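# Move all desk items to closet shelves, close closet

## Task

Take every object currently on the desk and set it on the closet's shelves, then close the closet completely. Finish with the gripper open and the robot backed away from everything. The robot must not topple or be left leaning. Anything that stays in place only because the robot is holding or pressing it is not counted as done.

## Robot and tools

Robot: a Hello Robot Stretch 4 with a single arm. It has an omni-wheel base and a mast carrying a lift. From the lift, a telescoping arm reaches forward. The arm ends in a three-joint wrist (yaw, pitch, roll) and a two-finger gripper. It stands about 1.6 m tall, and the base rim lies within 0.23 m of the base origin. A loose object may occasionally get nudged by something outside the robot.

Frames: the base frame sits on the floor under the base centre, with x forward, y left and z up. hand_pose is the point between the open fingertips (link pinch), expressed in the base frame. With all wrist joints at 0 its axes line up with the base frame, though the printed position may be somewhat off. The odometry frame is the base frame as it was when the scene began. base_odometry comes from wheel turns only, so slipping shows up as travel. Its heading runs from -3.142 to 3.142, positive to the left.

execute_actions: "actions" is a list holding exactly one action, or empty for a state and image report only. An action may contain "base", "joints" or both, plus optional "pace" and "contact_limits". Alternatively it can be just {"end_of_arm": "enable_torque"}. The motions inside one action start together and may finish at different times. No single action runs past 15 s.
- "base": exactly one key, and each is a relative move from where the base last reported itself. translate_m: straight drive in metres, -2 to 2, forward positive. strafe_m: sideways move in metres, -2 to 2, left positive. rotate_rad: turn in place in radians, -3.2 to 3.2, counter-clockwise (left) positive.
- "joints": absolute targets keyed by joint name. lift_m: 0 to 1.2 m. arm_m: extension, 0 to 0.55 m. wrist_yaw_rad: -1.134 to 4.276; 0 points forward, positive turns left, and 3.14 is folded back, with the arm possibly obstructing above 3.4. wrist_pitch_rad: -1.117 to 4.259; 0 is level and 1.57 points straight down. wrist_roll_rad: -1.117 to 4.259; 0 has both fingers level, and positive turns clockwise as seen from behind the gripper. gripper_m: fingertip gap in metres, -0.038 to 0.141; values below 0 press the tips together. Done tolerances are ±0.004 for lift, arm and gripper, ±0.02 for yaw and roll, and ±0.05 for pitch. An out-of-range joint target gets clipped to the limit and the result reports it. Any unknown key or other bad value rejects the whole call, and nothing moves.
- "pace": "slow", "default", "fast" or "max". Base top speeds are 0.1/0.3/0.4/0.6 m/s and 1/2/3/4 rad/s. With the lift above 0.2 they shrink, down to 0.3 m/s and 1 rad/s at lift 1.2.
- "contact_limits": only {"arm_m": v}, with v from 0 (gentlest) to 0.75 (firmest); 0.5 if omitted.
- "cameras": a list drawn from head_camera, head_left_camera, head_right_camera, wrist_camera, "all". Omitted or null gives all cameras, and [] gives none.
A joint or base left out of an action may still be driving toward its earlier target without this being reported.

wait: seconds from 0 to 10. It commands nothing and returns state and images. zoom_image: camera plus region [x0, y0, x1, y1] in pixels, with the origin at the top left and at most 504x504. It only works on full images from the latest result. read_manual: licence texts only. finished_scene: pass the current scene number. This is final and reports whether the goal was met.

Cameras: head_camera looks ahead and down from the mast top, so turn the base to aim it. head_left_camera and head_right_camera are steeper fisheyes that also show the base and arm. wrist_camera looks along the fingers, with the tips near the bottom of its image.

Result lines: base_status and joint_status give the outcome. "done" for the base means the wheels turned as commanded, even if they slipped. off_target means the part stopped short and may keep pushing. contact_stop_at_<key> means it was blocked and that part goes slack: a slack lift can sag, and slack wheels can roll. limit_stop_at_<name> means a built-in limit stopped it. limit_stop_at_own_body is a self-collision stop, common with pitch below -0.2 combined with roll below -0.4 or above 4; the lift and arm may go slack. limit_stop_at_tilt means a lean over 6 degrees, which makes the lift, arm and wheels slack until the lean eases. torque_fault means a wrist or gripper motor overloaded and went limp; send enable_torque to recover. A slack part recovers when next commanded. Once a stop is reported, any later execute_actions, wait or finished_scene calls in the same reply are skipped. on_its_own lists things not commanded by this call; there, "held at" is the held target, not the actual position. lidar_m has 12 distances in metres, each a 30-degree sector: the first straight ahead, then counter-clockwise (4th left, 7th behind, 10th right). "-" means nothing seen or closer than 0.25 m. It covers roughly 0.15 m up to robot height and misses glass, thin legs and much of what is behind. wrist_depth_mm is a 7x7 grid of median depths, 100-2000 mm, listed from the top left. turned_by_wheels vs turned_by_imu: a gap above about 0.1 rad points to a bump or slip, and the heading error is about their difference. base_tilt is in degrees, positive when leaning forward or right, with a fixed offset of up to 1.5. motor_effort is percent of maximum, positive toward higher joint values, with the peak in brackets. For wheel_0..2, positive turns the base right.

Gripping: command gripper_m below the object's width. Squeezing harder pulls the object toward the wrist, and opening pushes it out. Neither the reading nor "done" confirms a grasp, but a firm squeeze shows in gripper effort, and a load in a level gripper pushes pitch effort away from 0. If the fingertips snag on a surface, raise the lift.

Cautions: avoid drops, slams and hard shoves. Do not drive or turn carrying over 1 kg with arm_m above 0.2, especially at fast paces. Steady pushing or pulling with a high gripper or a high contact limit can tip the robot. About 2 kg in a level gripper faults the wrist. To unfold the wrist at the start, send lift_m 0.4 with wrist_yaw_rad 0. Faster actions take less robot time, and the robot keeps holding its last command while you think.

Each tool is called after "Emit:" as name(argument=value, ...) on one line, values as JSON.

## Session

Emit:
execute_actions(actions=[])

Scene clock: 0.00 s.
base_odometry: x=+0.000 y=+0.000 heading=+0.000 (m, m, rad; odometry frame)
turned_by_wheels: +0.000 (rad since the last result)
turned_by_imu: +0.000 (rad since the last result)
base_tilt: forward=+0.1 right=-0.4 (deg)
lidar_m: 1.35 1.38 1.52 1.58 1.59 1.85 2.35 2.36 2.63 1.62 1.62 1.64
base_status: not commanded
joint_positions: lift_m=+0.137 arm_m=-0.001 wrist_yaw_rad=+3.128 wrist_pitch_rad=-0.013 wrist_roll_rad=-0.013 gripper_m=+0.057
joint_status: not commanded
motor_effort: lift_m=+20 arm_m=-1 wrist_yaw_rad=+0 wrist_pitch_rad=-8 wrist_roll_rad=-3 gripper_m=-2 wheel_0=+1 wheel_1=+0 wheel_2=+0 (%)
hand_pose: x=-0.1170 y=+0.0913 z=+0.3190 quat_wxyz=(+0.007, +0.006, -0.007, +1.000) (m; base frame)
wrist_depth_mm: - 137 - - - - 1537 / - 124 - - - - 1537 / - 124 181 - - - 1537 / 118 138 296 - - - 1576 / 1661 - - - - 1808 1537 / 1060 1160 200 1160 199 1118 1078 / 768 750 831 - 768 750 759
pictures: head_camera, head_left_camera, head_right_camera, wrist_camera
Images, in order (width x height): head_camera 420x560, head_left_camera 420x672, head_right_camera 420x672, wrist_camera 616x392.

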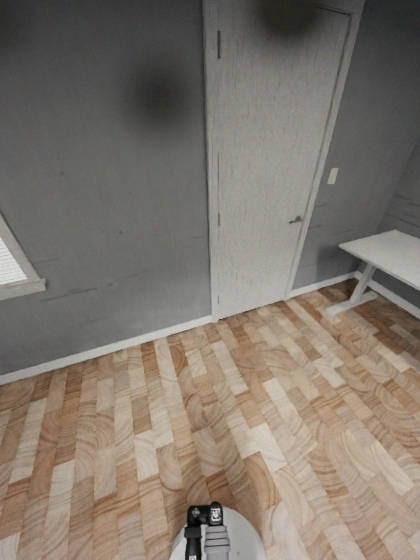

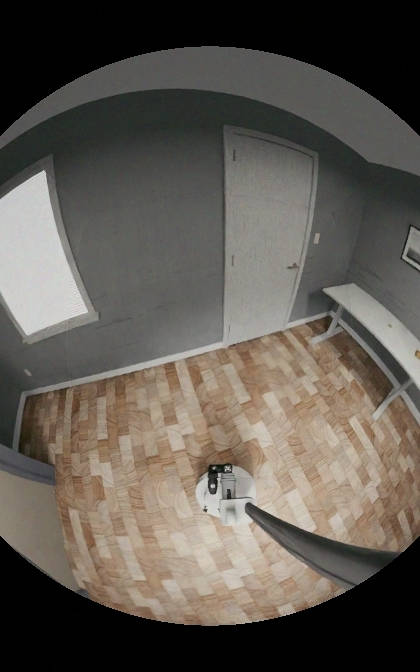

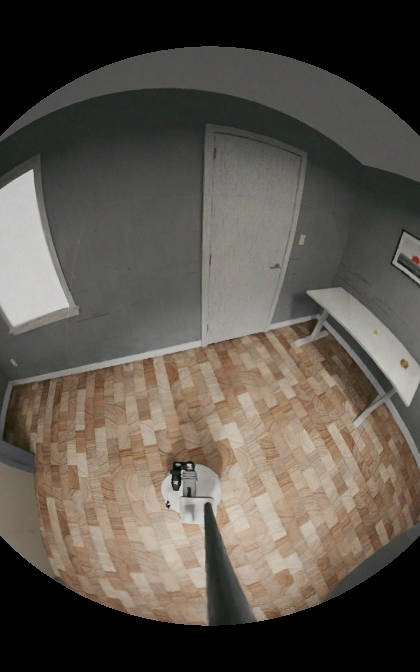

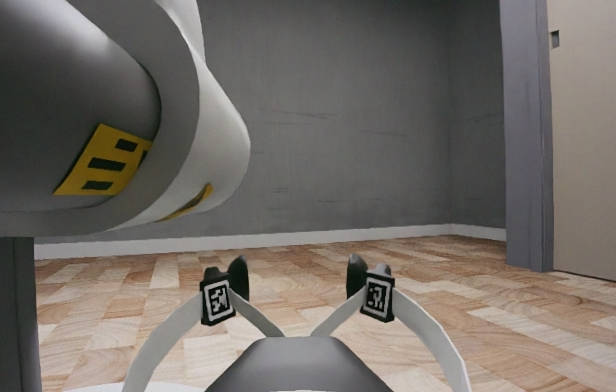

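Emit:
execute_actions(actions=[{"base":{"rotate_rad":-1.35},"joints":{"lift_m":0.45,"wrist_yaw_rad":0.0},"pace":"max"}])

Scene clock: 2.57 s.
base_odometry: x=+0.000 y=+0.000 heading=-1.350 (m, m, rad; odometry frame)
turned_by_wheels: -1.350 (rad since the last result)
turned_by_imu: -1.350 (rad since the last result)
base_tilt: forward=+0.1 right=-0.4 (deg)
lidar_m: 1.62 1.65 1.46 1.37 1.39 1.78 1.57 1.61 2.52 2.34 2.38 2.60
base_status: done
joint_positions: lift_m=+0.450 arm_m=-0.001 wrist_yaw_rad=+0.000 wrist_pitch_rad=-0.013 wrist_roll_rad=-0.013 gripper_m=+0.057
joint_status: all done
motor_effort: lift_m=+21(24) arm_m=-1(1) wrist_yaw_rad=+0(5) wrist_pitch_rad=-7(8) wrist_roll_rad=-3(3) gripper_m=-3(1) wheel_0=+2(9) wheel_1=+0(12) wheel_2=+0(15) (%)
hand_pose: x=+0.4587 y=-0.0873 z=+0.6319 quat_wxyz=(+1.000, -0.007, -0.007, +0.000) (m; base frame)
wrist_depth_mm: - - - - - - - / - - - - - - - / - - - - - - - / - - - - - - - / - - - - - - - / 1863 - 200 1921 199 - 1983 / 1464 1336 1499 - 1397 1366 1366
pictures: head_camera, head_left_camera, head_right_camera, wrist_camera
Images, in order (width x height): head_camera 420x560, head_left_camera 420x672, head_right_camera 420x672, wrist_camera 616x392.

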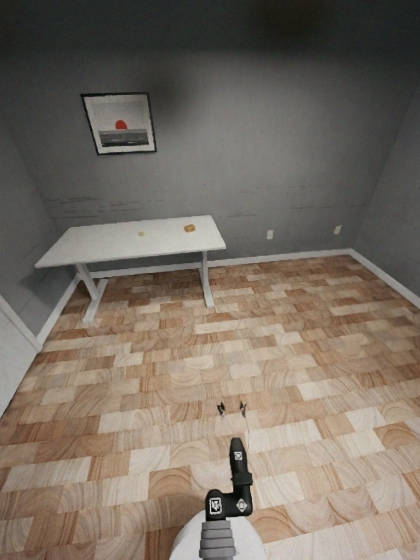

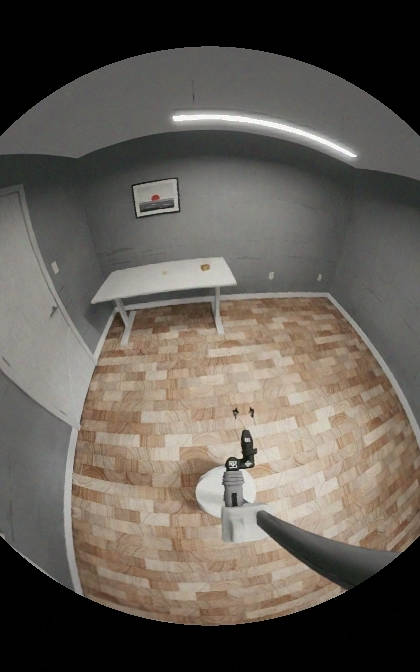

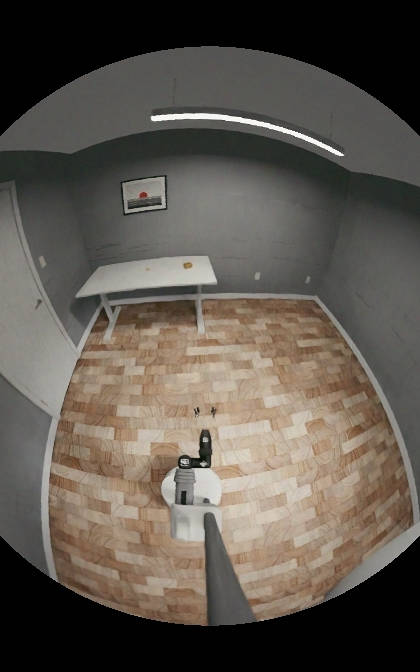

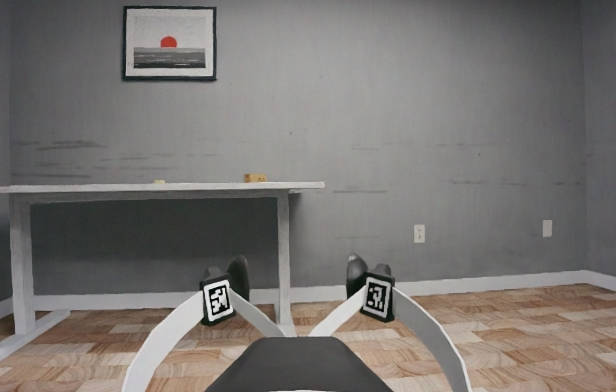

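Emit:
execute_actions(actions=[{"base":{"rotate_rad":-2.96},"joints":{"lift_m":0.3},"pace":"max"}])

Scene clock: 5.80 s.
base_odometry: x=+0.000 y=+0.000 heading=+1.974 (m, m, rad; odometry frame)
turned_by_wheels: -2.960 (rad since the last result)
turned_by_imu: -2.961 (rad since the last result)
base_tilt: forward=+0.2 right=-0.4 (deg)
lidar_m: 1.56 1.75 2.38 2.34 2.56 1.68 1.62 1.70 1.39 1.36 1.47 1.60
base_status: done
joint_positions: lift_m=+0.300 arm_m=-0.001 wrist_yaw_rad=+0.000 wrist_pitch_rad=-0.013 wrist_roll_rad=-0.013 gripper_m=+0.057
joint_status: all done
motor_effort: lift_m=+19(20) arm_m=-1(1) wrist_yaw_rad=+1(1) wrist_pitch_rad=-8(7) wrist_roll_rad=-3(3) gripper_m=-3(3) wheel_0=+3(14) wheel_1=+2(14) wheel_2=+1(15) (%)
hand_pose: x=+0.4587 y=-0.0875 z=+0.4820 quat_wxyz=(+1.000, -0.007, -0.006, +0.000) (m; base frame)
wrist_depth_mm: 1464 1464 1366 1366 1336 - 1921 / 1430 1464 1397 1366 1336 - 1921 / 1430 1464 1397 1366 1336 - - / 1430 1499 1397 1397 1308 - 1983 / 1430 1499 1397 1366 1308 - 1983 / 1464 1499 199 1366 199 1576 1537 / 1118 1060 1182 - 1078 1060 1078
pictures: head_camera, head_left_camera, head_right_camera, wrist_camera
Images, in order (width x height): head_camera 420x560, head_left_camera 420x672, head_right_camera 420x672, wrist_camera 616x392.

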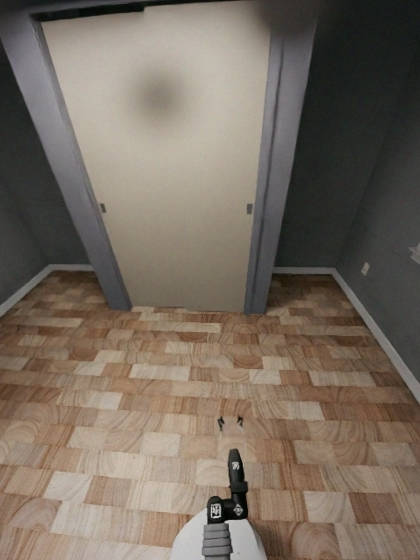

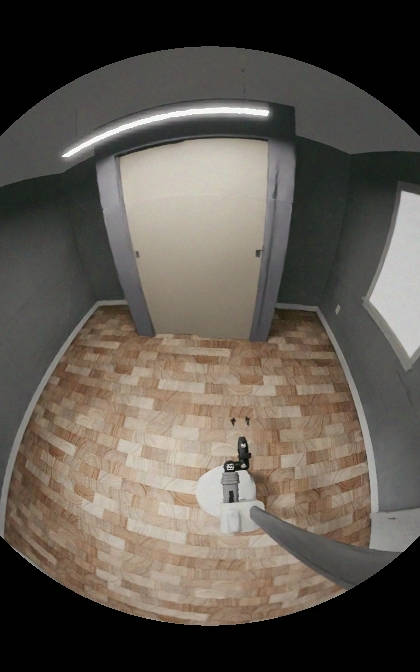

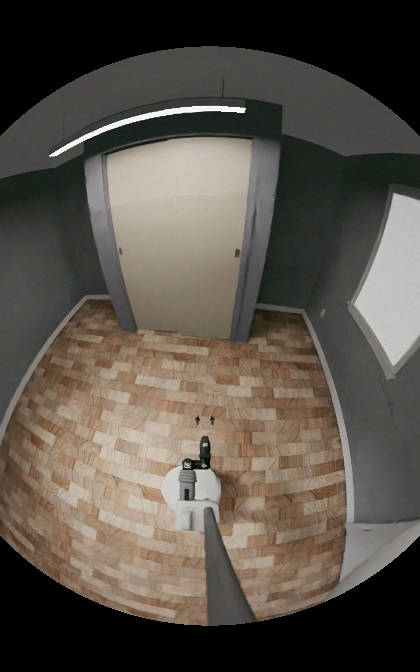

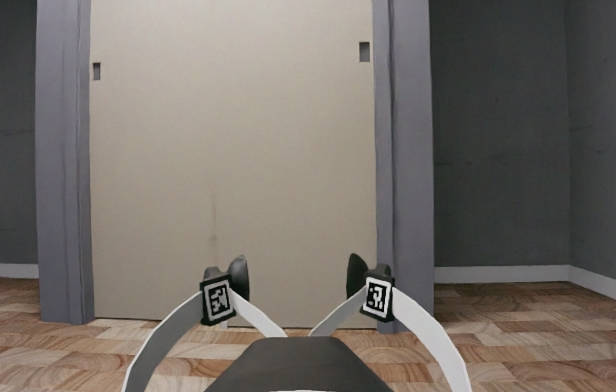

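Emit:
execute_actions(actions=[{"base":{"rotate_rad":0.327},"joints":{"wrist_yaw_rad":1.9,"gripper_m":0.07,"wrist_pitch_rad":0.0},"pace":"max"}], cameras=[])

Emit:
execute_actions(actions=[{"base":{"translate_m":1.215},"joints":{"lift_m":0.88},"pace":"max"}], cameras=["head_camera"])

Emit:
execute_actions(actions=[{"base":{"rotate_rad":-1.968},"pace":"max"}])

Scene clock: 9.00 s.
base_odometry: x=+0.000 y=+0.000 heading=+2.301 (m, m, rad; odometry frame)
turned_by_wheels: +0.327 (rad since the last result)
turned_by_imu: +0.327 (rad since the last result)
base_tilt: forward=+0.2 right=-0.4 (deg)
lidar_m: 1.61 2.53 2.31 2.38 2.61 1.63 1.67 1.45 1.36 1.39 1.76 1.58
base_status: done
joint_positions: lift_m=+0.300 arm_m=-0.001 wrist_yaw_rad=+1.900 wrist_pitch_rad=+0.002 wrist_roll_rad=-0.013 gripper_m=+0.070
joint_status: all done
motor_effort: lift_m=+19(19) arm_m=-1(1) wrist_yaw_rad=+2(8) wrist_pitch_rad=-7(7) wrist_roll_rad=-3(3) gripper_m=-3(2) wheel_0=+0(11) wheel_1=+1(10) wheel_2=+2(12) (%)
hand_pose: x=+0.1598 y=+0.3013 z=+0.4777 quat_wxyz=(+0.582, -0.005, -0.005, +0.813) (m; base frame)
wrist_depth_mm: - - - - - - 1756 / - - - - - - 1756 / - - - - - - 1808 / - - - - - - 1756 / - - - - - - 1808 / 1576 1618 199 1618 198 1499 1464 / 1098 1042 1160 - 1098 1042 1042
pictures: none
No camera images: the call's "cameras" was empty. Leave "cameras" out to get every camera's image.

Scene clock: 12.60 s.
base_odometry: x=-0.811 y=+0.905 heading=+2.301 (m, m, rad; odometry frame)
turned_by_wheels: +0.000 (rad since the last result)
turned_by_imu: -0.007 (rad since the last result)
base_tilt: forward=+0.2 right=-0.5 (deg)
lidar_m: 0.53 0.66 1.82 1.89 2.42 2.76 3.03 2.01 1.82 0.80 0.49 0.49
base_status: done
joint_positions: lift_m=+0.880 arm_m=-0.001 wrist_yaw_rad=+1.900 wrist_pitch_rad=+0.002 wrist_roll_rad=-0.013 gripper_m=+0.070
joint_status: all done
motor_effort: lift_m=+21(25) arm_m=-1(1) wrist_yaw_rad=+1(2) wrist_pitch_rad=-7(6) wrist_roll_rad=-3(3) gripper_m=-1(0) wheel_0=+2(12) wheel_1=+0(10) wheel_2=+2(21) (%)
hand_pose: x=+0.1598 y=+0.3013 z=+1.0575 quat_wxyz=(+0.582, -0.005, -0.005, +0.813) (m; base frame)
wrist_depth_mm: - - - - 1808 1576 1336 / - - - - 1808 1576 1336 / - - - - 1863 1576 1366 / - - - - 1863 1576 1397 / - - - - 1863 1576 1366 / - - 198 - 197 1576 1366 / - - - - 1863 1537 1397
pictures: head_camera
Images, in order (width x height): head_camera 420x560.

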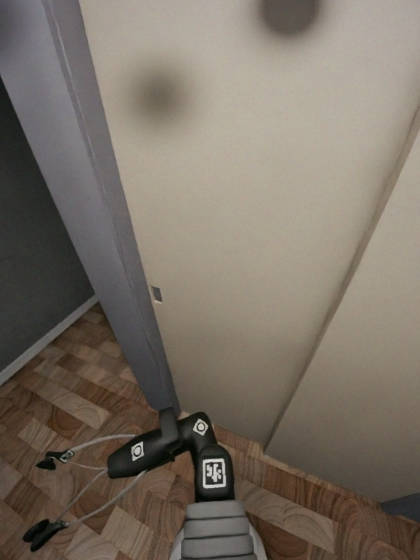

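Scene clock: 14.90 s.
base_odometry: x=-0.811 y=+0.905 heading=+0.334 (m, m, rad; odometry frame)
turned_by_wheels: -1.967 (rad since the last result)
turned_by_imu: -1.968 (rad since the last result)
base_tilt: forward=+0.1 right=-0.4 (deg)
lidar_m: 1.82 0.66 0.51 0.49 0.55 0.69 1.88 1.97 2.74 2.74 2.59 1.90
base_status: done
joint_positions: lift_m=+0.880 arm_m=-0.001 wrist_yaw_rad=+1.900 wrist_pitch_rad=+0.002 wrist_roll_rad=-0.013 gripper_m=+0.070
joint_status: not commanded
motor_effort: lift_m=+21(21) arm_m=-1(1) wrist_yaw_rad=+2(2) wrist_pitch_rad=-8(7) wrist_roll_rad=-3(3) gripper_m=-3(2) wheel_0=+5(10) wheel_1=+4(9) wheel_2=+4(10) (%)
hand_pose: x=+0.1598 y=+0.3013 z=+1.0575 quat_wxyz=(+0.582, -0.005, -0.005, +0.813) (m; base frame)
wrist_depth_mm: 640 574 517 473 394 366 343 / 640 580 521 477 397 366 343 / 634 580 525 477 397 368 347 / 640 580 530 480 399 368 349 / 640 585 521 484 397 370 349 / 640 597 198 488 197 370 349 / 647 585 539 - 404 366 351
pictures: head_camera, head_left_camera, head_right_camera, wrist_camera
Images, in order (width x height): head_camera 420x560, head_left_camera 420x672, head_right_camera 420x672, wrist_camera 616x392.

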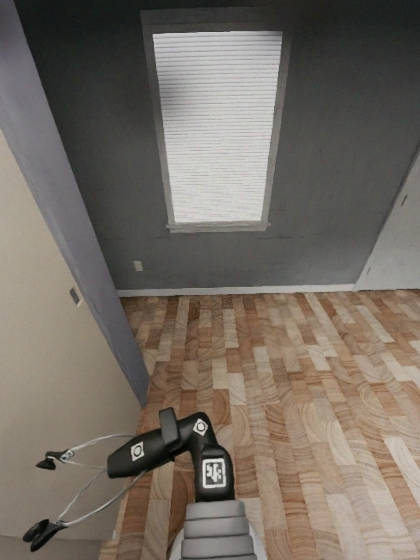

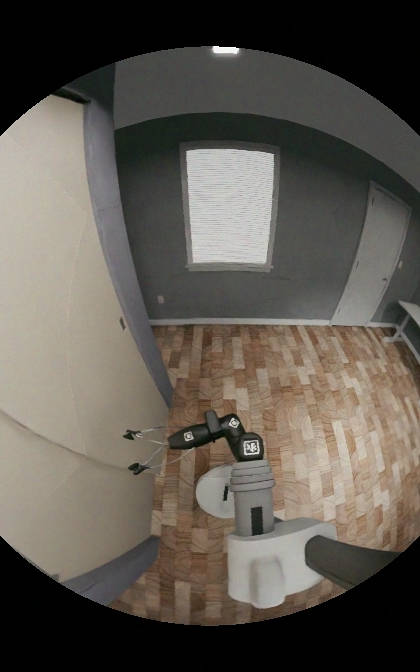

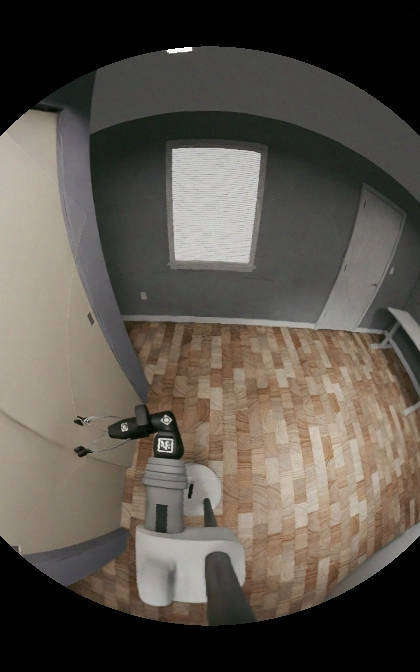

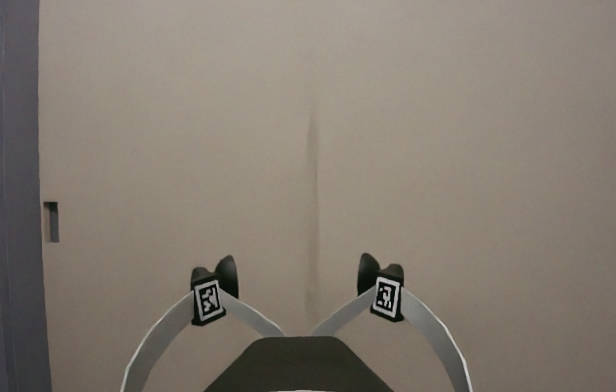

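Emit:
execute_actions(actions=[{"base":{"strafe_m":0.1},"joints":{"arm_m":0.5},"pace":"fast"}], cameras=["wrist_camera","head_left_camera"])

Scene clock: 17.30 s.
base_odometry: x=-0.844 y=+1.000 heading=+0.334 (m, m, rad; odometry frame)
turned_by_wheels: +0.000 (rad since the last result)
turned_by_imu: +0.000 (rad since the last result)
base_tilt: forward=+0.1 right=-0.4 (deg)
lidar_m: 1.84 0.55 0.39 0.41 0.45 0.58 1.84 1.94 2.73 2.84 2.54 1.90
base_status: done
joint_positions: lift_m=+0.880 arm_m=+0.499 wrist_yaw_rad=+1.900 wrist_pitch_rad=+0.002 wrist_roll_rad=-0.013 gripper_m=+0.070
joint_status: all done
motor_effort: lift_m=+21(21) arm_m=+5(5) wrist_yaw_rad=+1(0) wrist_pitch_rad=-7(5) wrist_roll_rad=-2(2) gripper_m=-2(3) wheel_0=+1(11) wheel_1=-1(13) wheel_2=+0(3) (%)
hand_pose: x=+0.6595 y=+0.3013 z=+1.0575 quat_wxyz=(+0.582, -0.005, -0.005, +0.813) (m; base frame)
wrist_depth_mm: 413 370 336 307 283 240 234 / 413 373 338 307 283 241 235 / 418 375 340 309 285 241 236 / 421 377 340 310 287 243 236 / 421 379 338 314 285 244 237 / 424 384 198 314 197 245 238 / 427 379 353 - 290 243 238
pictures: head_left_camera, wrist_camera
Images, in order (width x height): head_left_camera 420x672, wrist_camera 616x392.

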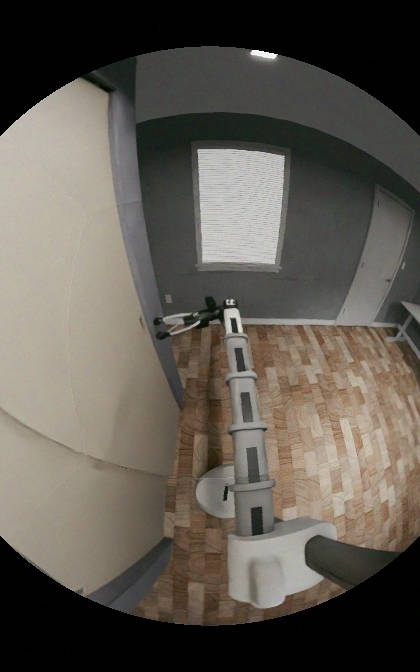

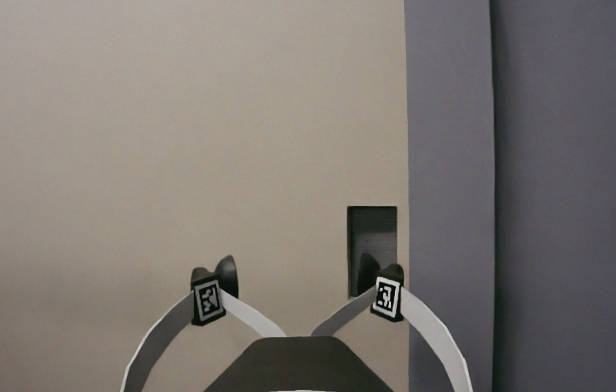

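Emit:
execute_actions(actions=[{"base":{"rotate_rad":-0.03},"joints":{"arm_m":0.475}}], cameras=[])

Emit:
execute_actions(actions=[{"base":{"strafe_m":0.06}}], cameras=["wrist_camera"])

Scene clock: 18.90 s.
base_odometry: x=-0.844 y=+0.999 heading=+0.305 (m, m, rad; odometry frame)
turned_by_wheels: -0.030 (rad since the last result)
turned_by_imu: -0.030 (rad since the last result)
base_tilt: forward=+0.1 right=-0.5 (deg)
lidar_m: 1.82 0.57 0.40 0.39 0.44 0.60 1.84 1.93 2.66 2.84 2.66 1.90
base_status: done
joint_positions: lift_m=+0.880 arm_m=+0.476 wrist_yaw_rad=+1.900 wrist_pitch_rad=+0.002 wrist_roll_rad=-0.013 gripper_m=+0.070
joint_status: all done
motor_effort: lift_m=+21(21) arm_m=-6(7) wrist_yaw_rad=+1(2) wrist_pitch_rad=-9(7) wrist_roll_rad=-3(3) gripper_m=-1(1) wheel_0=+1(7) wheel_1=+4(6) wheel_2=+1(9) (%)
hand_pose: x=+0.6364 y=+0.3013 z=+1.0575 quat_wxyz=(+0.582, -0.005, -0.005, +0.813) (m; base frame)
wrist_depth_mm: 424 387 355 327 303 259 254 / 427 389 355 327 304 260 255 / 433 392 357 329 306 262 255 / 433 394 359 330 310 263 256 / 436 394 355 332 317 264 257 / 436 397 198 334 198 265 259 / 442 394 368 - 310 263 260
pictures: none
No camera images: the call's "cameras" was empty. Leave "cameras" out to get every camera's image.

Scene clock: 20.10 s.
base_odometry: x=-0.862 y=+1.057 heading=+0.305 (m, m, rad; odometry frame)
turned_by_wheels: +0.000 (rad since the last result)
turned_by_imu: +0.000 (rad since the last result)
base_tilt: forward=+0.1 right=-0.4 (deg)
lidar_m: 1.84 0.47 0.30 0.36 0.37 0.54 1.86 1.91 2.65 2.90 2.66 1.91
base_status: done
joint_positions: lift_m=+0.880 arm_m=+0.476 wrist_yaw_rad=+1.900 wrist_pitch_rad=+0.002 wrist_roll_rad=-0.013 gripper_m=+0.070
joint_status: not commanded
motor_effort: lift_m=+21(21) arm_m=-6(6) wrist_yaw_rad=+1(1) wrist_pitch_rad=-5(6) wrist_roll_rad=-2(2) gripper_m=-2(2) wheel_0=-3(12) wheel_1=+3(11) wheel_2=+0(0) (%)
hand_pose: x=+0.6364 y=+0.3013 z=+1.0575 quat_wxyz=(+0.582, -0.005, -0.005, +0.813) (m; base frame)
wrist_depth_mm: 343 314 287 264 246 201 203 / 343 315 287 265 246 202 204 / 347 317 289 267 248 203 205 / 351 317 290 267 249 204 206 / 351 320 287 270 257 205 206 / 353 322 198 271 198 205 207 / 357 320 298 - 251 202 208
pictures: wrist_camera
Images, in order (width x height): wrist_camera 616x392.

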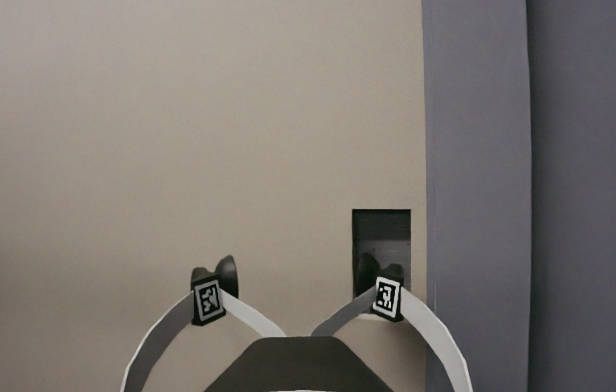

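Emit:
execute_actions(actions=[{"base":{"strafe_m":0.022},"joints":{"arm_m":0.468},"pace":"slow"}], cameras=["wrist_camera"])

Scene clock: 21.53 s.
base_odometry: x=-0.868 y=+1.077 heading=+0.304 (m, m, rad; odometry frame)
turned_by_wheels: +0.000 (rad since the last result)
turned_by_imu: +0.000 (rad since the last result)
base_tilt: forward=+0.2 right=-0.5 (deg)
lidar_m: 1.84 0.44 0.33 0.31 0.36 0.53 1.85 1.92 2.67 2.94 2.67 1.91
base_status: done
joint_positions: lift_m=+0.880 arm_m=+0.469 wrist_yaw_rad=+1.899 wrist_pitch_rad=+0.002 wrist_roll_rad=-0.013 gripper_m=+0.070
joint_status: all done
motor_effort: lift_m=+21(21) arm_m=-6(8) wrist_yaw_rad=+3(3) wrist_pitch_rad=-8(9) wrist_roll_rad=-3(3) gripper_m=-2(2) wheel_0=-6(6) wheel_1=+2(9) wheel_2=+0(3) (%)
hand_pose: x=+0.6296 y=+0.3013 z=+1.0575 quat_wxyz=(+0.582, -0.005, -0.005, +0.813) (m; base frame)
wrist_depth_mm: 315 290 264 244 227 183 176 / 319 291 266 245 228 183 176 / 322 291 267 247 229 185 177 / 324 293 268 248 230 185 178 / 325 296 266 249 239 186 179 / 325 297 198 250 198 186 179 / 329 296 277 - 232 184 179
pictures: wrist_camera
Images, in order (width x height): wrist_camera 616x392.

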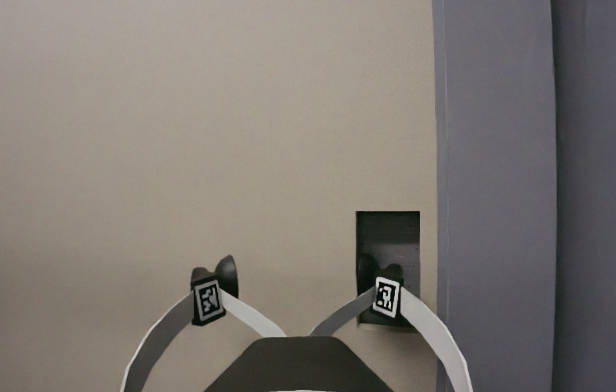

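Emit:
execute_actions(actions=[{"base":{"strafe_m":0.016},"joints":{"arm_m":0.473},"pace":"slow"}], cameras=["wrist_camera"])

Scene clock: 22.73 s.
base_odometry: x=-0.873 y=+1.092 heading=+0.301 (m, m, rad; odometry frame)
turned_by_wheels: -0.003 (rad since the last result)
turned_by_imu: -0.003 (rad since the last result)
base_tilt: forward=+0.1 right=-0.4 (deg)
lidar_m: 1.82 0.41 0.30 0.33 0.33 0.50 1.85 1.92 2.60 2.95 2.67 1.92
base_status: done
joint_positions: lift_m=+0.880 arm_m=+0.472 wrist_yaw_rad=+1.892 wrist_pitch_rad=+0.002 wrist_roll_rad=-0.013 gripper_m=+0.070
joint_status: all done
on_its_own: wrist_yaw_rad is at rest, and its effort (+24) is outside its rest range (-13 to +13)
motor_effort: lift_m=+21(21) arm_m=+4(6) wrist_yaw_rad=+24(24) wrist_pitch_rad=-6(8) wrist_roll_rad=-2(3) gripper_m=+1(1) wheel_0=-24(24) wheel_1=-4(7) wheel_2=-8(11) (%)
hand_pose: x=+0.6350 y=+0.3013 z=+1.0575 quat_wxyz=(+0.585, -0.005, -0.005, +0.811) (m; base frame)
wrist_depth_mm: 298 276 253 235 220 177 179 / 300 277 255 236 221 177 180 / 304 278 256 237 222 179 181 / 306 278 257 238 223 179 181 / 309 282 256 243 222 180 182 / 309 283 198 241 191 180 182 / 312 281 264 - 225 178 183
pictures: wrist_camera
Images, in order (width x height): wrist_camera 616x392.

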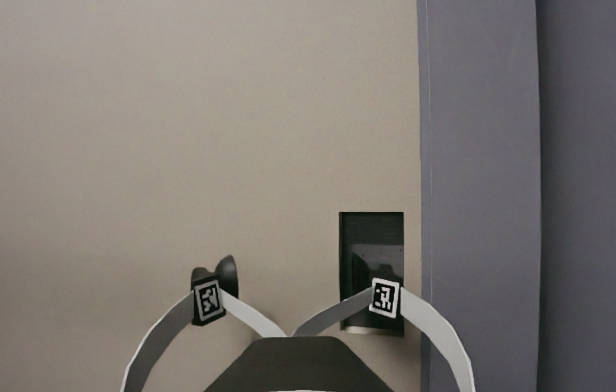

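Emit:
execute_actions(actions=[{"joints":{"arm_m":0.40},"pace":"slow"}], cameras=["wrist_camera","head_left_camera"])

Scene clock: 24.90 s.
base_odometry: x=-0.873 y=+1.092 heading=+0.302 (m, m, rad; odometry frame)
turned_by_wheels: +0.000 (rad since the last result)
turned_by_imu: +0.000 (rad since the last result)
base_tilt: forward=+0.1 right=-0.4 (deg)
lidar_m: 1.84 0.41 0.30 0.28 0.35 0.51 1.86 1.90 2.64 2.91 2.62 1.91
base_status: not commanded
joint_positions: lift_m=+0.880 arm_m=+0.401 wrist_yaw_rad=+1.900 wrist_pitch_rad=+0.002 wrist_roll_rad=-0.013 gripper_m=+0.070
joint_status: all done
motor_effort: lift_m=+21(21) arm_m=-6(8) wrist_yaw_rad=+1(56) wrist_pitch_rad=-7(6) wrist_roll_rad=-2(2) gripper_m=+1(2) wheel_0=-14(24) wheel_1=-6(7) wheel_2=-11(11) (%)
hand_pose: x=+0.5615 y=+0.3013 z=+1.0575 quat_wxyz=(+0.582, -0.005, -0.005, +0.813) (m; base frame)
wrist_depth_mm: 298 273 251 232 223 500 206 / 300 274 252 234 223 668 211 / 304 276 253 235 224 842 214 / 304 278 254 237 225 854 216 / 307 279 253 239 237 591 216 / 307 282 198 237 196 866 214 / 310 279 262 - 226 707 212
pictures: head_left_camera, wrist_camera
Images, in order (width x height): head_left_camera 420x672, wrist_camera 616x392.

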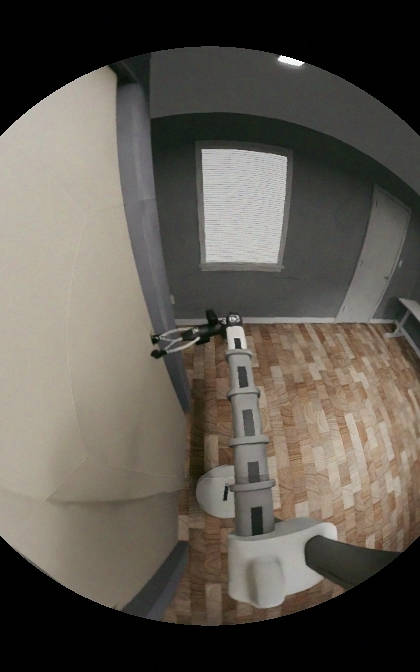

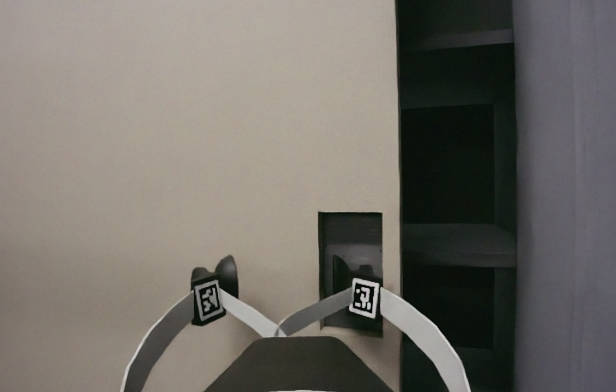

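Emit:
execute_actions(actions=[])

Scene clock: 26.53 s.
base_odometry: x=-0.873 y=+1.092 heading=+0.302 (m, m, rad; odometry frame)
turned_by_wheels: +0.000 (rad since the last result)
turned_by_imu: +0.000 (rad since the last result)
base_tilt: forward=+0.1 right=-0.4 (deg)
lidar_m: 1.83 0.41 0.30 0.28 0.34 0.50 1.85 1.93 2.62 2.94 2.65 1.95
base_status: not commanded
joint_positions: lift_m=+0.880 arm_m=+0.401 wrist_yaw_rad=+1.900 wrist_pitch_rad=+0.002 wrist_roll_rad=-0.013 gripper_m=+0.070
joint_status: all done
motor_effort: lift_m=+21(21) arm_m=-6(8) wrist_yaw_rad=+2(56) wrist_pitch_rad=-7(6) wrist_roll_rad=-3(2) gripper_m=+2(2) wheel_0=-14(24) wheel_1=-6(7) wheel_2=-11(11) (%)
hand_pose: x=+0.5615 y=+0.3013 z=+1.0575 quat_wxyz=(+0.582, -0.005, -0.005, +0.813) (m; base frame)
wrist_depth_mm: 300 274 250 231 223 504 206 / 300 274 252 233 223 668 210 / 303 277 253 234 224 854 213 / 304 277 254 237 225 854 216 / 307 279 252 240 238 591 216 / 309 282 199 238 197 854 214 / 310 279 262 - 226 707 212
pictures: head_camera, head_left_camera, head_right_camera, wrist_camera
Images, in order (width x height): head_camera 420x560, head_left_camera 420x672, head_right_camera 420x672, wrist_camera 616x392.

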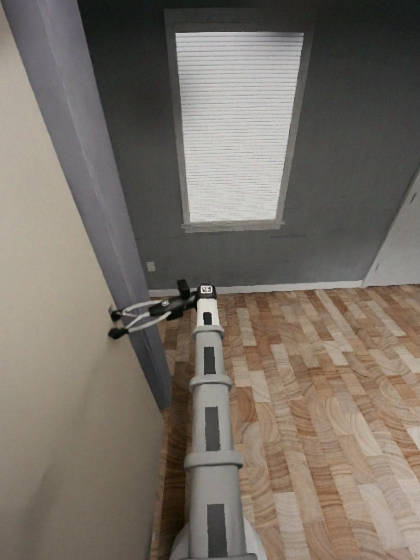

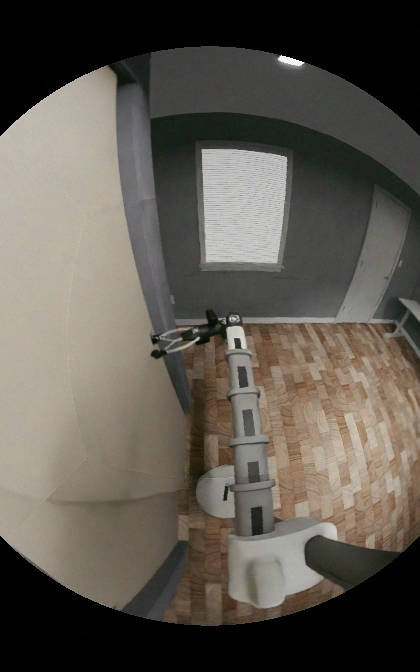

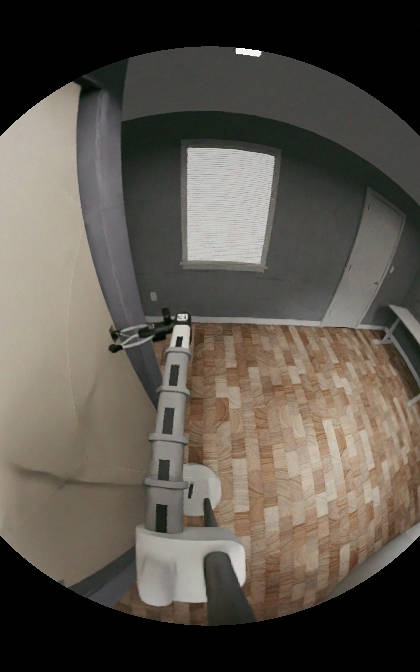

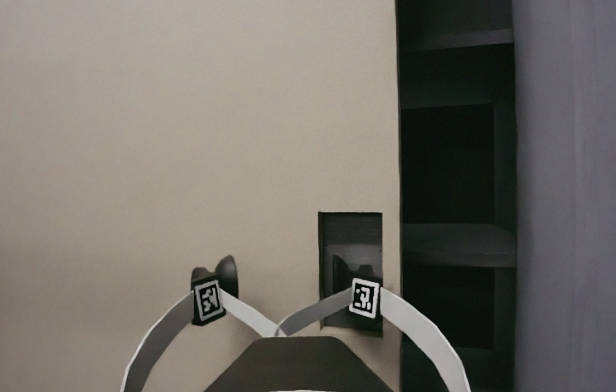

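Emit:
execute_actions(actions=[{"joints":{"arm_m":0.2},"pace":"slow"}], cameras=["wrist_camera","head_camera"])

Scene clock: 29.97 s.
base_odometry: x=-0.873 y=+1.092 heading=+0.302 (m, m, rad; odometry frame)
turned_by_wheels: +0.000 (rad since the last result)
turned_by_imu: +0.000 (rad since the last result)
base_tilt: forward=+0.2 right=-0.4 (deg)
lidar_m: 1.83 0.42 0.30 0.26 0.29 0.50 1.85 1.93 2.65 2.93 2.68 1.91
base_status: not commanded
joint_positions: lift_m=+0.880 arm_m=+0.201 wrist_yaw_rad=+1.895 wrist_pitch_rad=+0.003 wrist_roll_rad=-0.013 gripper_m=+0.070
joint_status: all done
on_its_own: wrist_yaw_rad is at rest, and its effort (+14) is outside its rest range (-13 to +13)
motor_effort: lift_m=+21(21) arm_m=-7(9) wrist_yaw_rad=+14(63) wrist_pitch_rad=-9(7) wrist_roll_rad=-2(2) gripper_m=+1(4) wheel_0=-17(20) wheel_1=-6(7) wheel_2=-10(10) (%)
hand_pose: x=+0.3629 y=+0.3013 z=+1.0574 quat_wxyz=(+0.584, -0.005, -0.005, +0.812) (m; base frame)
wrist_depth_mm: 298 273 251 232 222 661 492 / 300 274 252 234 224 676 668 / 301 276 252 236 225 854 809 / 304 277 255 236 233 854 809 / 306 278 253 241 238 597 574 / 306 281 199 238 194 866 809 / 309 279 262 - 227 778 759
pictures: head_camera, wrist_camera
Images, in order (width x height): head_camera 420x560, wrist_camera 616x392.

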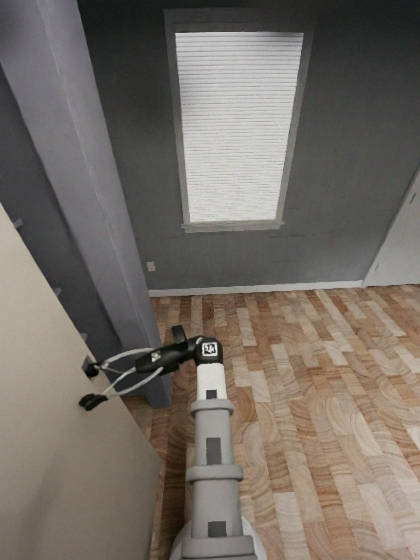

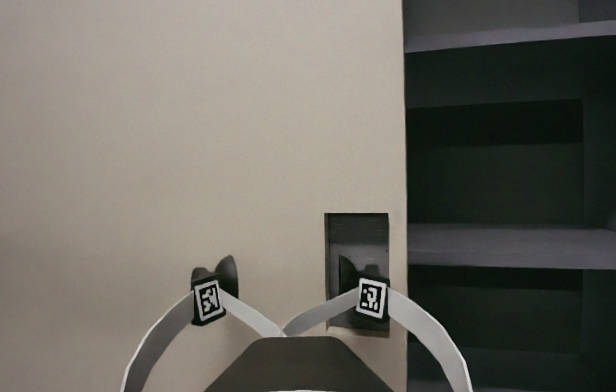

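Emit:
execute_actions(actions=[{"joints":{"arm_m":0.005},"pace":"slow"}], cameras=["wrist_camera","head_camera"])

Scene clock: 33.37 s.
base_odometry: x=-0.873 y=+1.092 heading=+0.302 (m, m, rad; odometry frame)
turned_by_wheels: +0.001 (rad since the last result)
turned_by_imu: +0.001 (rad since the last result)
base_tilt: forward=+0.2 right=-0.5 (deg)
lidar_m: 1.82 0.76 0.29 0.28 0.29 0.43 1.85 1.94 2.62 2.97 2.61 1.90
base_status: not commanded
joint_positions: lift_m=+0.880 arm_m=+0.006 wrist_yaw_rad=+1.896 wrist_pitch_rad=+0.004 wrist_roll_rad=-0.013 gripper_m=+0.070
joint_status: all done
motor_effort: lift_m=+21(21) arm_m=-7(8) wrist_yaw_rad=+12(63) wrist_pitch_rad=-12(12) wrist_roll_rad=-3(3) gripper_m=+1(2) wheel_0=-14(16) wheel_1=-3(6) wheel_2=-7(10) (%)
hand_pose: x=+0.1677 y=+0.3013 z=+1.0570 quat_wxyz=(+0.583, -0.005, -0.004, +0.812) (m; base frame)
wrist_depth_mm: 294 272 249 230 220 504 492 / 297 273 251 231 222 668 676 / 300 274 251 233 224 854 798 / 303 276 252 236 224 854 809 / 306 277 251 238 236 591 569 / 306 279 199 236 195 866 820 / 307 278 260 - 225 768 778
pictures: head_camera, wrist_camera
Images, in order (width x height): head_camera 420x560, wrist_camera 616x392.

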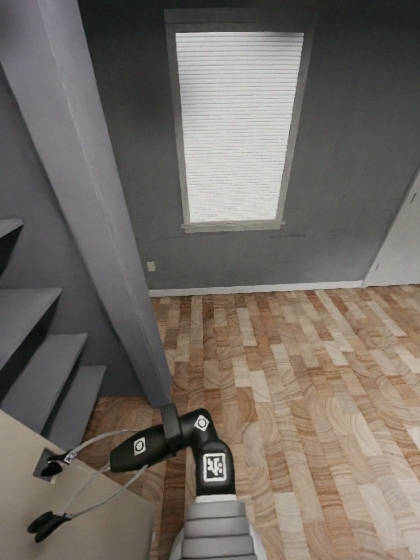

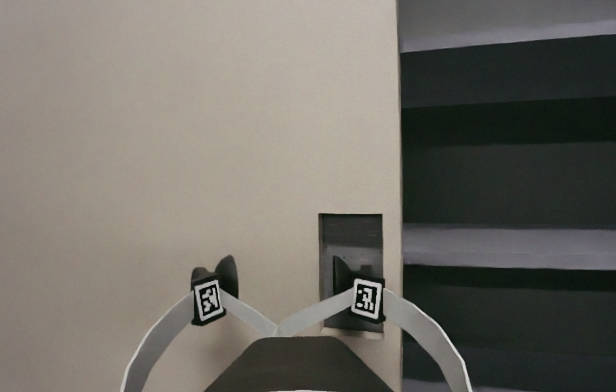

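Emit:
execute_actions(actions=[{"joints":{"arm_m":0.014},"pace":"slow"}], cameras=[])

Emit:
execute_actions(actions=[{"base":{"strafe_m":-0.2},"pace":"slow"}], cameras=["wrist_camera","head_camera"])

Scene clock: 34.47 s.
base_odometry: x=-0.873 y=+1.092 heading=+0.303 (m, m, rad; odometry frame)
turned_by_wheels: +0.000 (rad since the last result)
turned_by_imu: +0.000 (rad since the last result)
base_tilt: forward=+0.2 right=-0.4 (deg)
lidar_m: 1.84 0.74 0.31 0.28 0.32 0.39 1.85 1.93 2.64 2.94 2.61 1.93
base_status: not commanded
joint_positions: lift_m=+0.880 arm_m=+0.013 wrist_yaw_rad=+1.900 wrist_pitch_rad=+0.004 wrist_roll_rad=-0.013 gripper_m=+0.070
joint_status: all done
motor_effort: lift_m=+21(21) arm_m=+6(4) wrist_yaw_rad=+0(13) wrist_pitch_rad=-13(13) wrist_roll_rad=-3(3) gripper_m=-1(2) wheel_0=-11(13) wheel_1=-2(3) wheel_2=-7(7) (%)
hand_pose: x=+0.1733 y=+0.3013 z=+1.0570 quat_wxyz=(+0.582, -0.005, -0.004, +0.813) (m; base frame)
wrist_depth_mm: 296 271 249 229 500 504 496 / 297 272 250 230 549 676 668 / 301 274 251 232 891 842 798 / 304 276 252 236 249 854 798 / 306 278 251 239 245 597 569 / 307 279 198 238 192 866 809 / 309 278 259 - 226 778 778
pictures: none
No camera images: the call's "cameras" was empty. Leave "cameras" out to get every camera's image.

Scene clock: 37.63 s.
base_odometry: x=-0.813 y=+0.902 heading=+0.303 (m, m, rad; odometry frame)
turned_by_wheels: +0.000 (rad since the last result)
turned_by_imu: +0.000 (rad since the last result)
base_tilt: forward=+0.2 right=-0.4 (deg)
lidar_m: 1.81 0.86 0.50 0.48 0.51 0.67 1.83 1.92 2.65 2.73 2.66 1.93
base_status: done
joint_positions: lift_m=+0.880 arm_m=+0.013 wrist_yaw_rad=+1.900 wrist_pitch_rad=+0.003 wrist_roll_rad=-0.013 gripper_m=+0.070
joint_status: not commanded
motor_effort: lift_m=+21(21) arm_m=+5(6) wrist_yaw_rad=+0(18) wrist_pitch_rad=-10(13) wrist_roll_rad=-3(3) gripper_m=-1(1) wheel_0=+4(11) wheel_1=-3(9) wheel_2=+0(2) (%)
hand_pose: x=+0.1733 y=+0.3013 z=+1.0573 quat_wxyz=(+0.582, -0.005, -0.005, +0.813) (m; base frame)
wrist_depth_mm: 564 517 469 433 415 1025 960 / 564 521 473 436 418 854 741 / 574 521 473 439 421 1008 976 / 574 521 477 442 424 1025 960 / 574 525 473 445 427 1025 960 / 580 530 198 445 198 1042 960 / 585 525 492 - 421 778 788
pictures: head_camera, wrist_camera
Images, in order (width x height): head_camera 420x560, wrist_camera 616x392.

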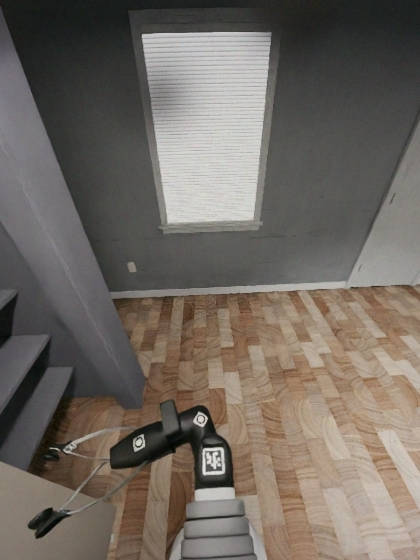

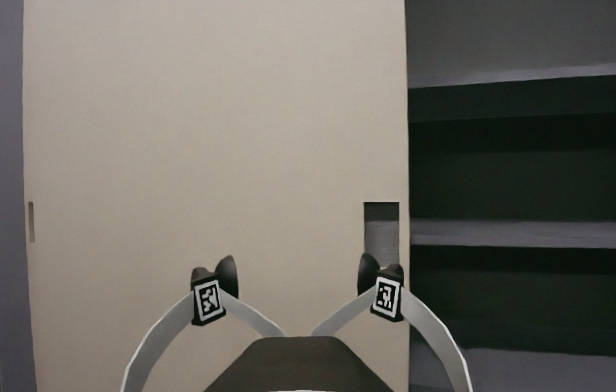

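Emit:
execute_actions(actions=[{"base":{"rotate_rad":-1.571},"joints":{"lift_m":0.4,"wrist_yaw_rad":0,"wrist_pitch_rad":0.5,"gripper_m":0.13,"arm_m":0},"pace":"fast"}], cameras=["head_camera"])

Emit:
execute_actions(actions=[{"base":{"translate_m":2.0},"joints":{"lift_m":0.79},"pace":"max"}], cameras=["head_camera","wrist_camera"])

Scene clock: 40.87 s.
base_odometry: x=-0.813 y=+0.902 heading=-1.268 (m, m, rad; odometry frame)
turned_by_wheels: -1.570 (rad since the last result)
turned_by_imu: -1.571 (rad since the last result)
base_tilt: forward=+0.2 right=-0.4 (deg)
lidar_m: 2.72 2.65 1.96 1.84 0.84 0.51 0.49 0.51 0.65 1.84 1.92 2.69
base_status: done
joint_positions: lift_m=+0.400 arm_m=+0.001 wrist_yaw_rad=+0.000 wrist_pitch_rad=+0.502 wrist_roll_rad=-0.013 gripper_m=+0.130
joint_status: all done
motor_effort: lift_m=+18(19) arm_m=-5(5) wrist_yaw_rad=+1(5) wrist_pitch_rad=-7(6) wrist_roll_rad=-3(2) gripper_m=+1(0) wheel_0=+3(9) wheel_1=+4(9) wheel_2=+2(9) (%)
hand_pose: x=+0.4248 y=-0.0874 z=+0.4396 quat_wxyz=(+0.969, -0.006, +0.248, +0.002) (m; base frame)
wrist_depth_mm: - - - - - - - / - - - - - - - / 1618 1618 1576 1576 1618 1618 1618 / 1182 1182 1182 1160 1182 1182 1160 / 931 917 946 946 931 931 917 / 768 715 723 768 715 741 759 / 654 654 676 - 668 654 661
pictures: head_camera
Images, in order (width x height): head_camera 420x560.

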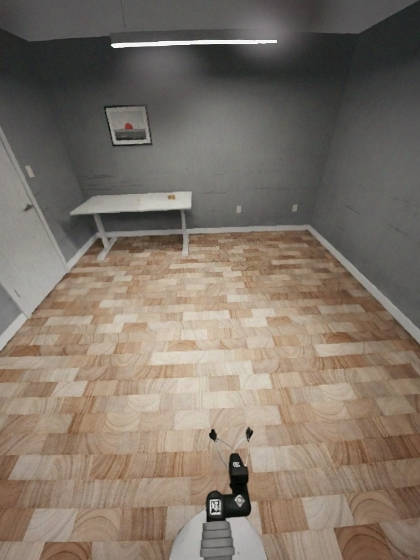

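Scene clock: 46.07 s.
base_odometry: x=-0.215 y=-1.007 heading=-1.267 (m, m, rad; odometry frame)
turned_by_wheels: +0.001 (rad since the last result)
turned_by_imu: -0.010 (rad since the last result)
base_tilt: forward=+0.2 right=-0.5 (deg)
lidar_m: 0.75 0.73 1.03 1.83 1.97 2.60 2.45 2.66 1.92 1.83 1.93 1.60
base_status: done
joint_positions: lift_m=+0.790 arm_m=+0.001 wrist_yaw_rad=+0.000 wrist_pitch_rad=+0.502 wrist_roll_rad=-0.013 gripper_m=+0.130
joint_status: all done
motor_effort: lift_m=+20(25) arm_m=-5(6) wrist_yaw_rad=+1(1) wrist_pitch_rad=-8(9) wrist_roll_rad=-3(2) gripper_m=+0(2) wheel_0=+3(12) wheel_1=+2(9) wheel_2=+2(15) (%)
hand_pose: x=+0.4247 y=-0.0874 z=+0.8294 quat_wxyz=(+0.969, -0.006, +0.248, +0.002) (m; base frame)
wrist_depth_mm: 1160 1160 1182 1160 1205 1182 1182 / 1182 1160 1229 1281 1281 1281 1281 / 732 723 1366 1366 1366 1430 1397 / 591 946 1499 1499 1499 1499 1537 / 1537 1464 1537 1537 1537 1537 1499 / 1255 1182 1205 1281 1182 1205 1255 / 1078 1078 1078 - 1118 1060 1078
pictures: head_camera, wrist_camera
Images, in order (width x height): head_camera 420x560, wrist_camera 616x392.

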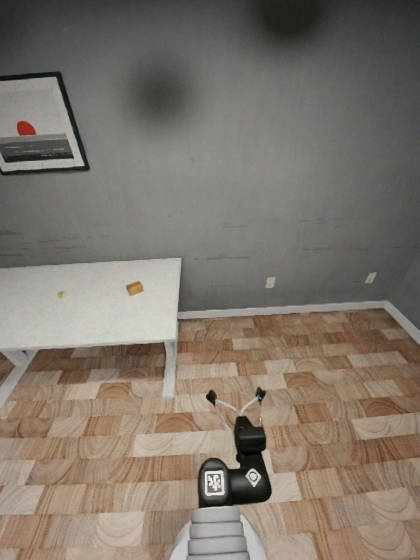

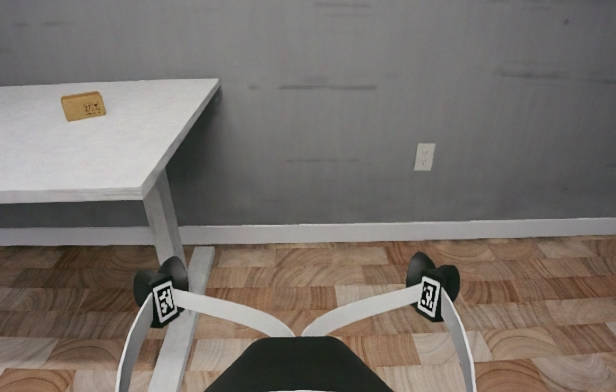

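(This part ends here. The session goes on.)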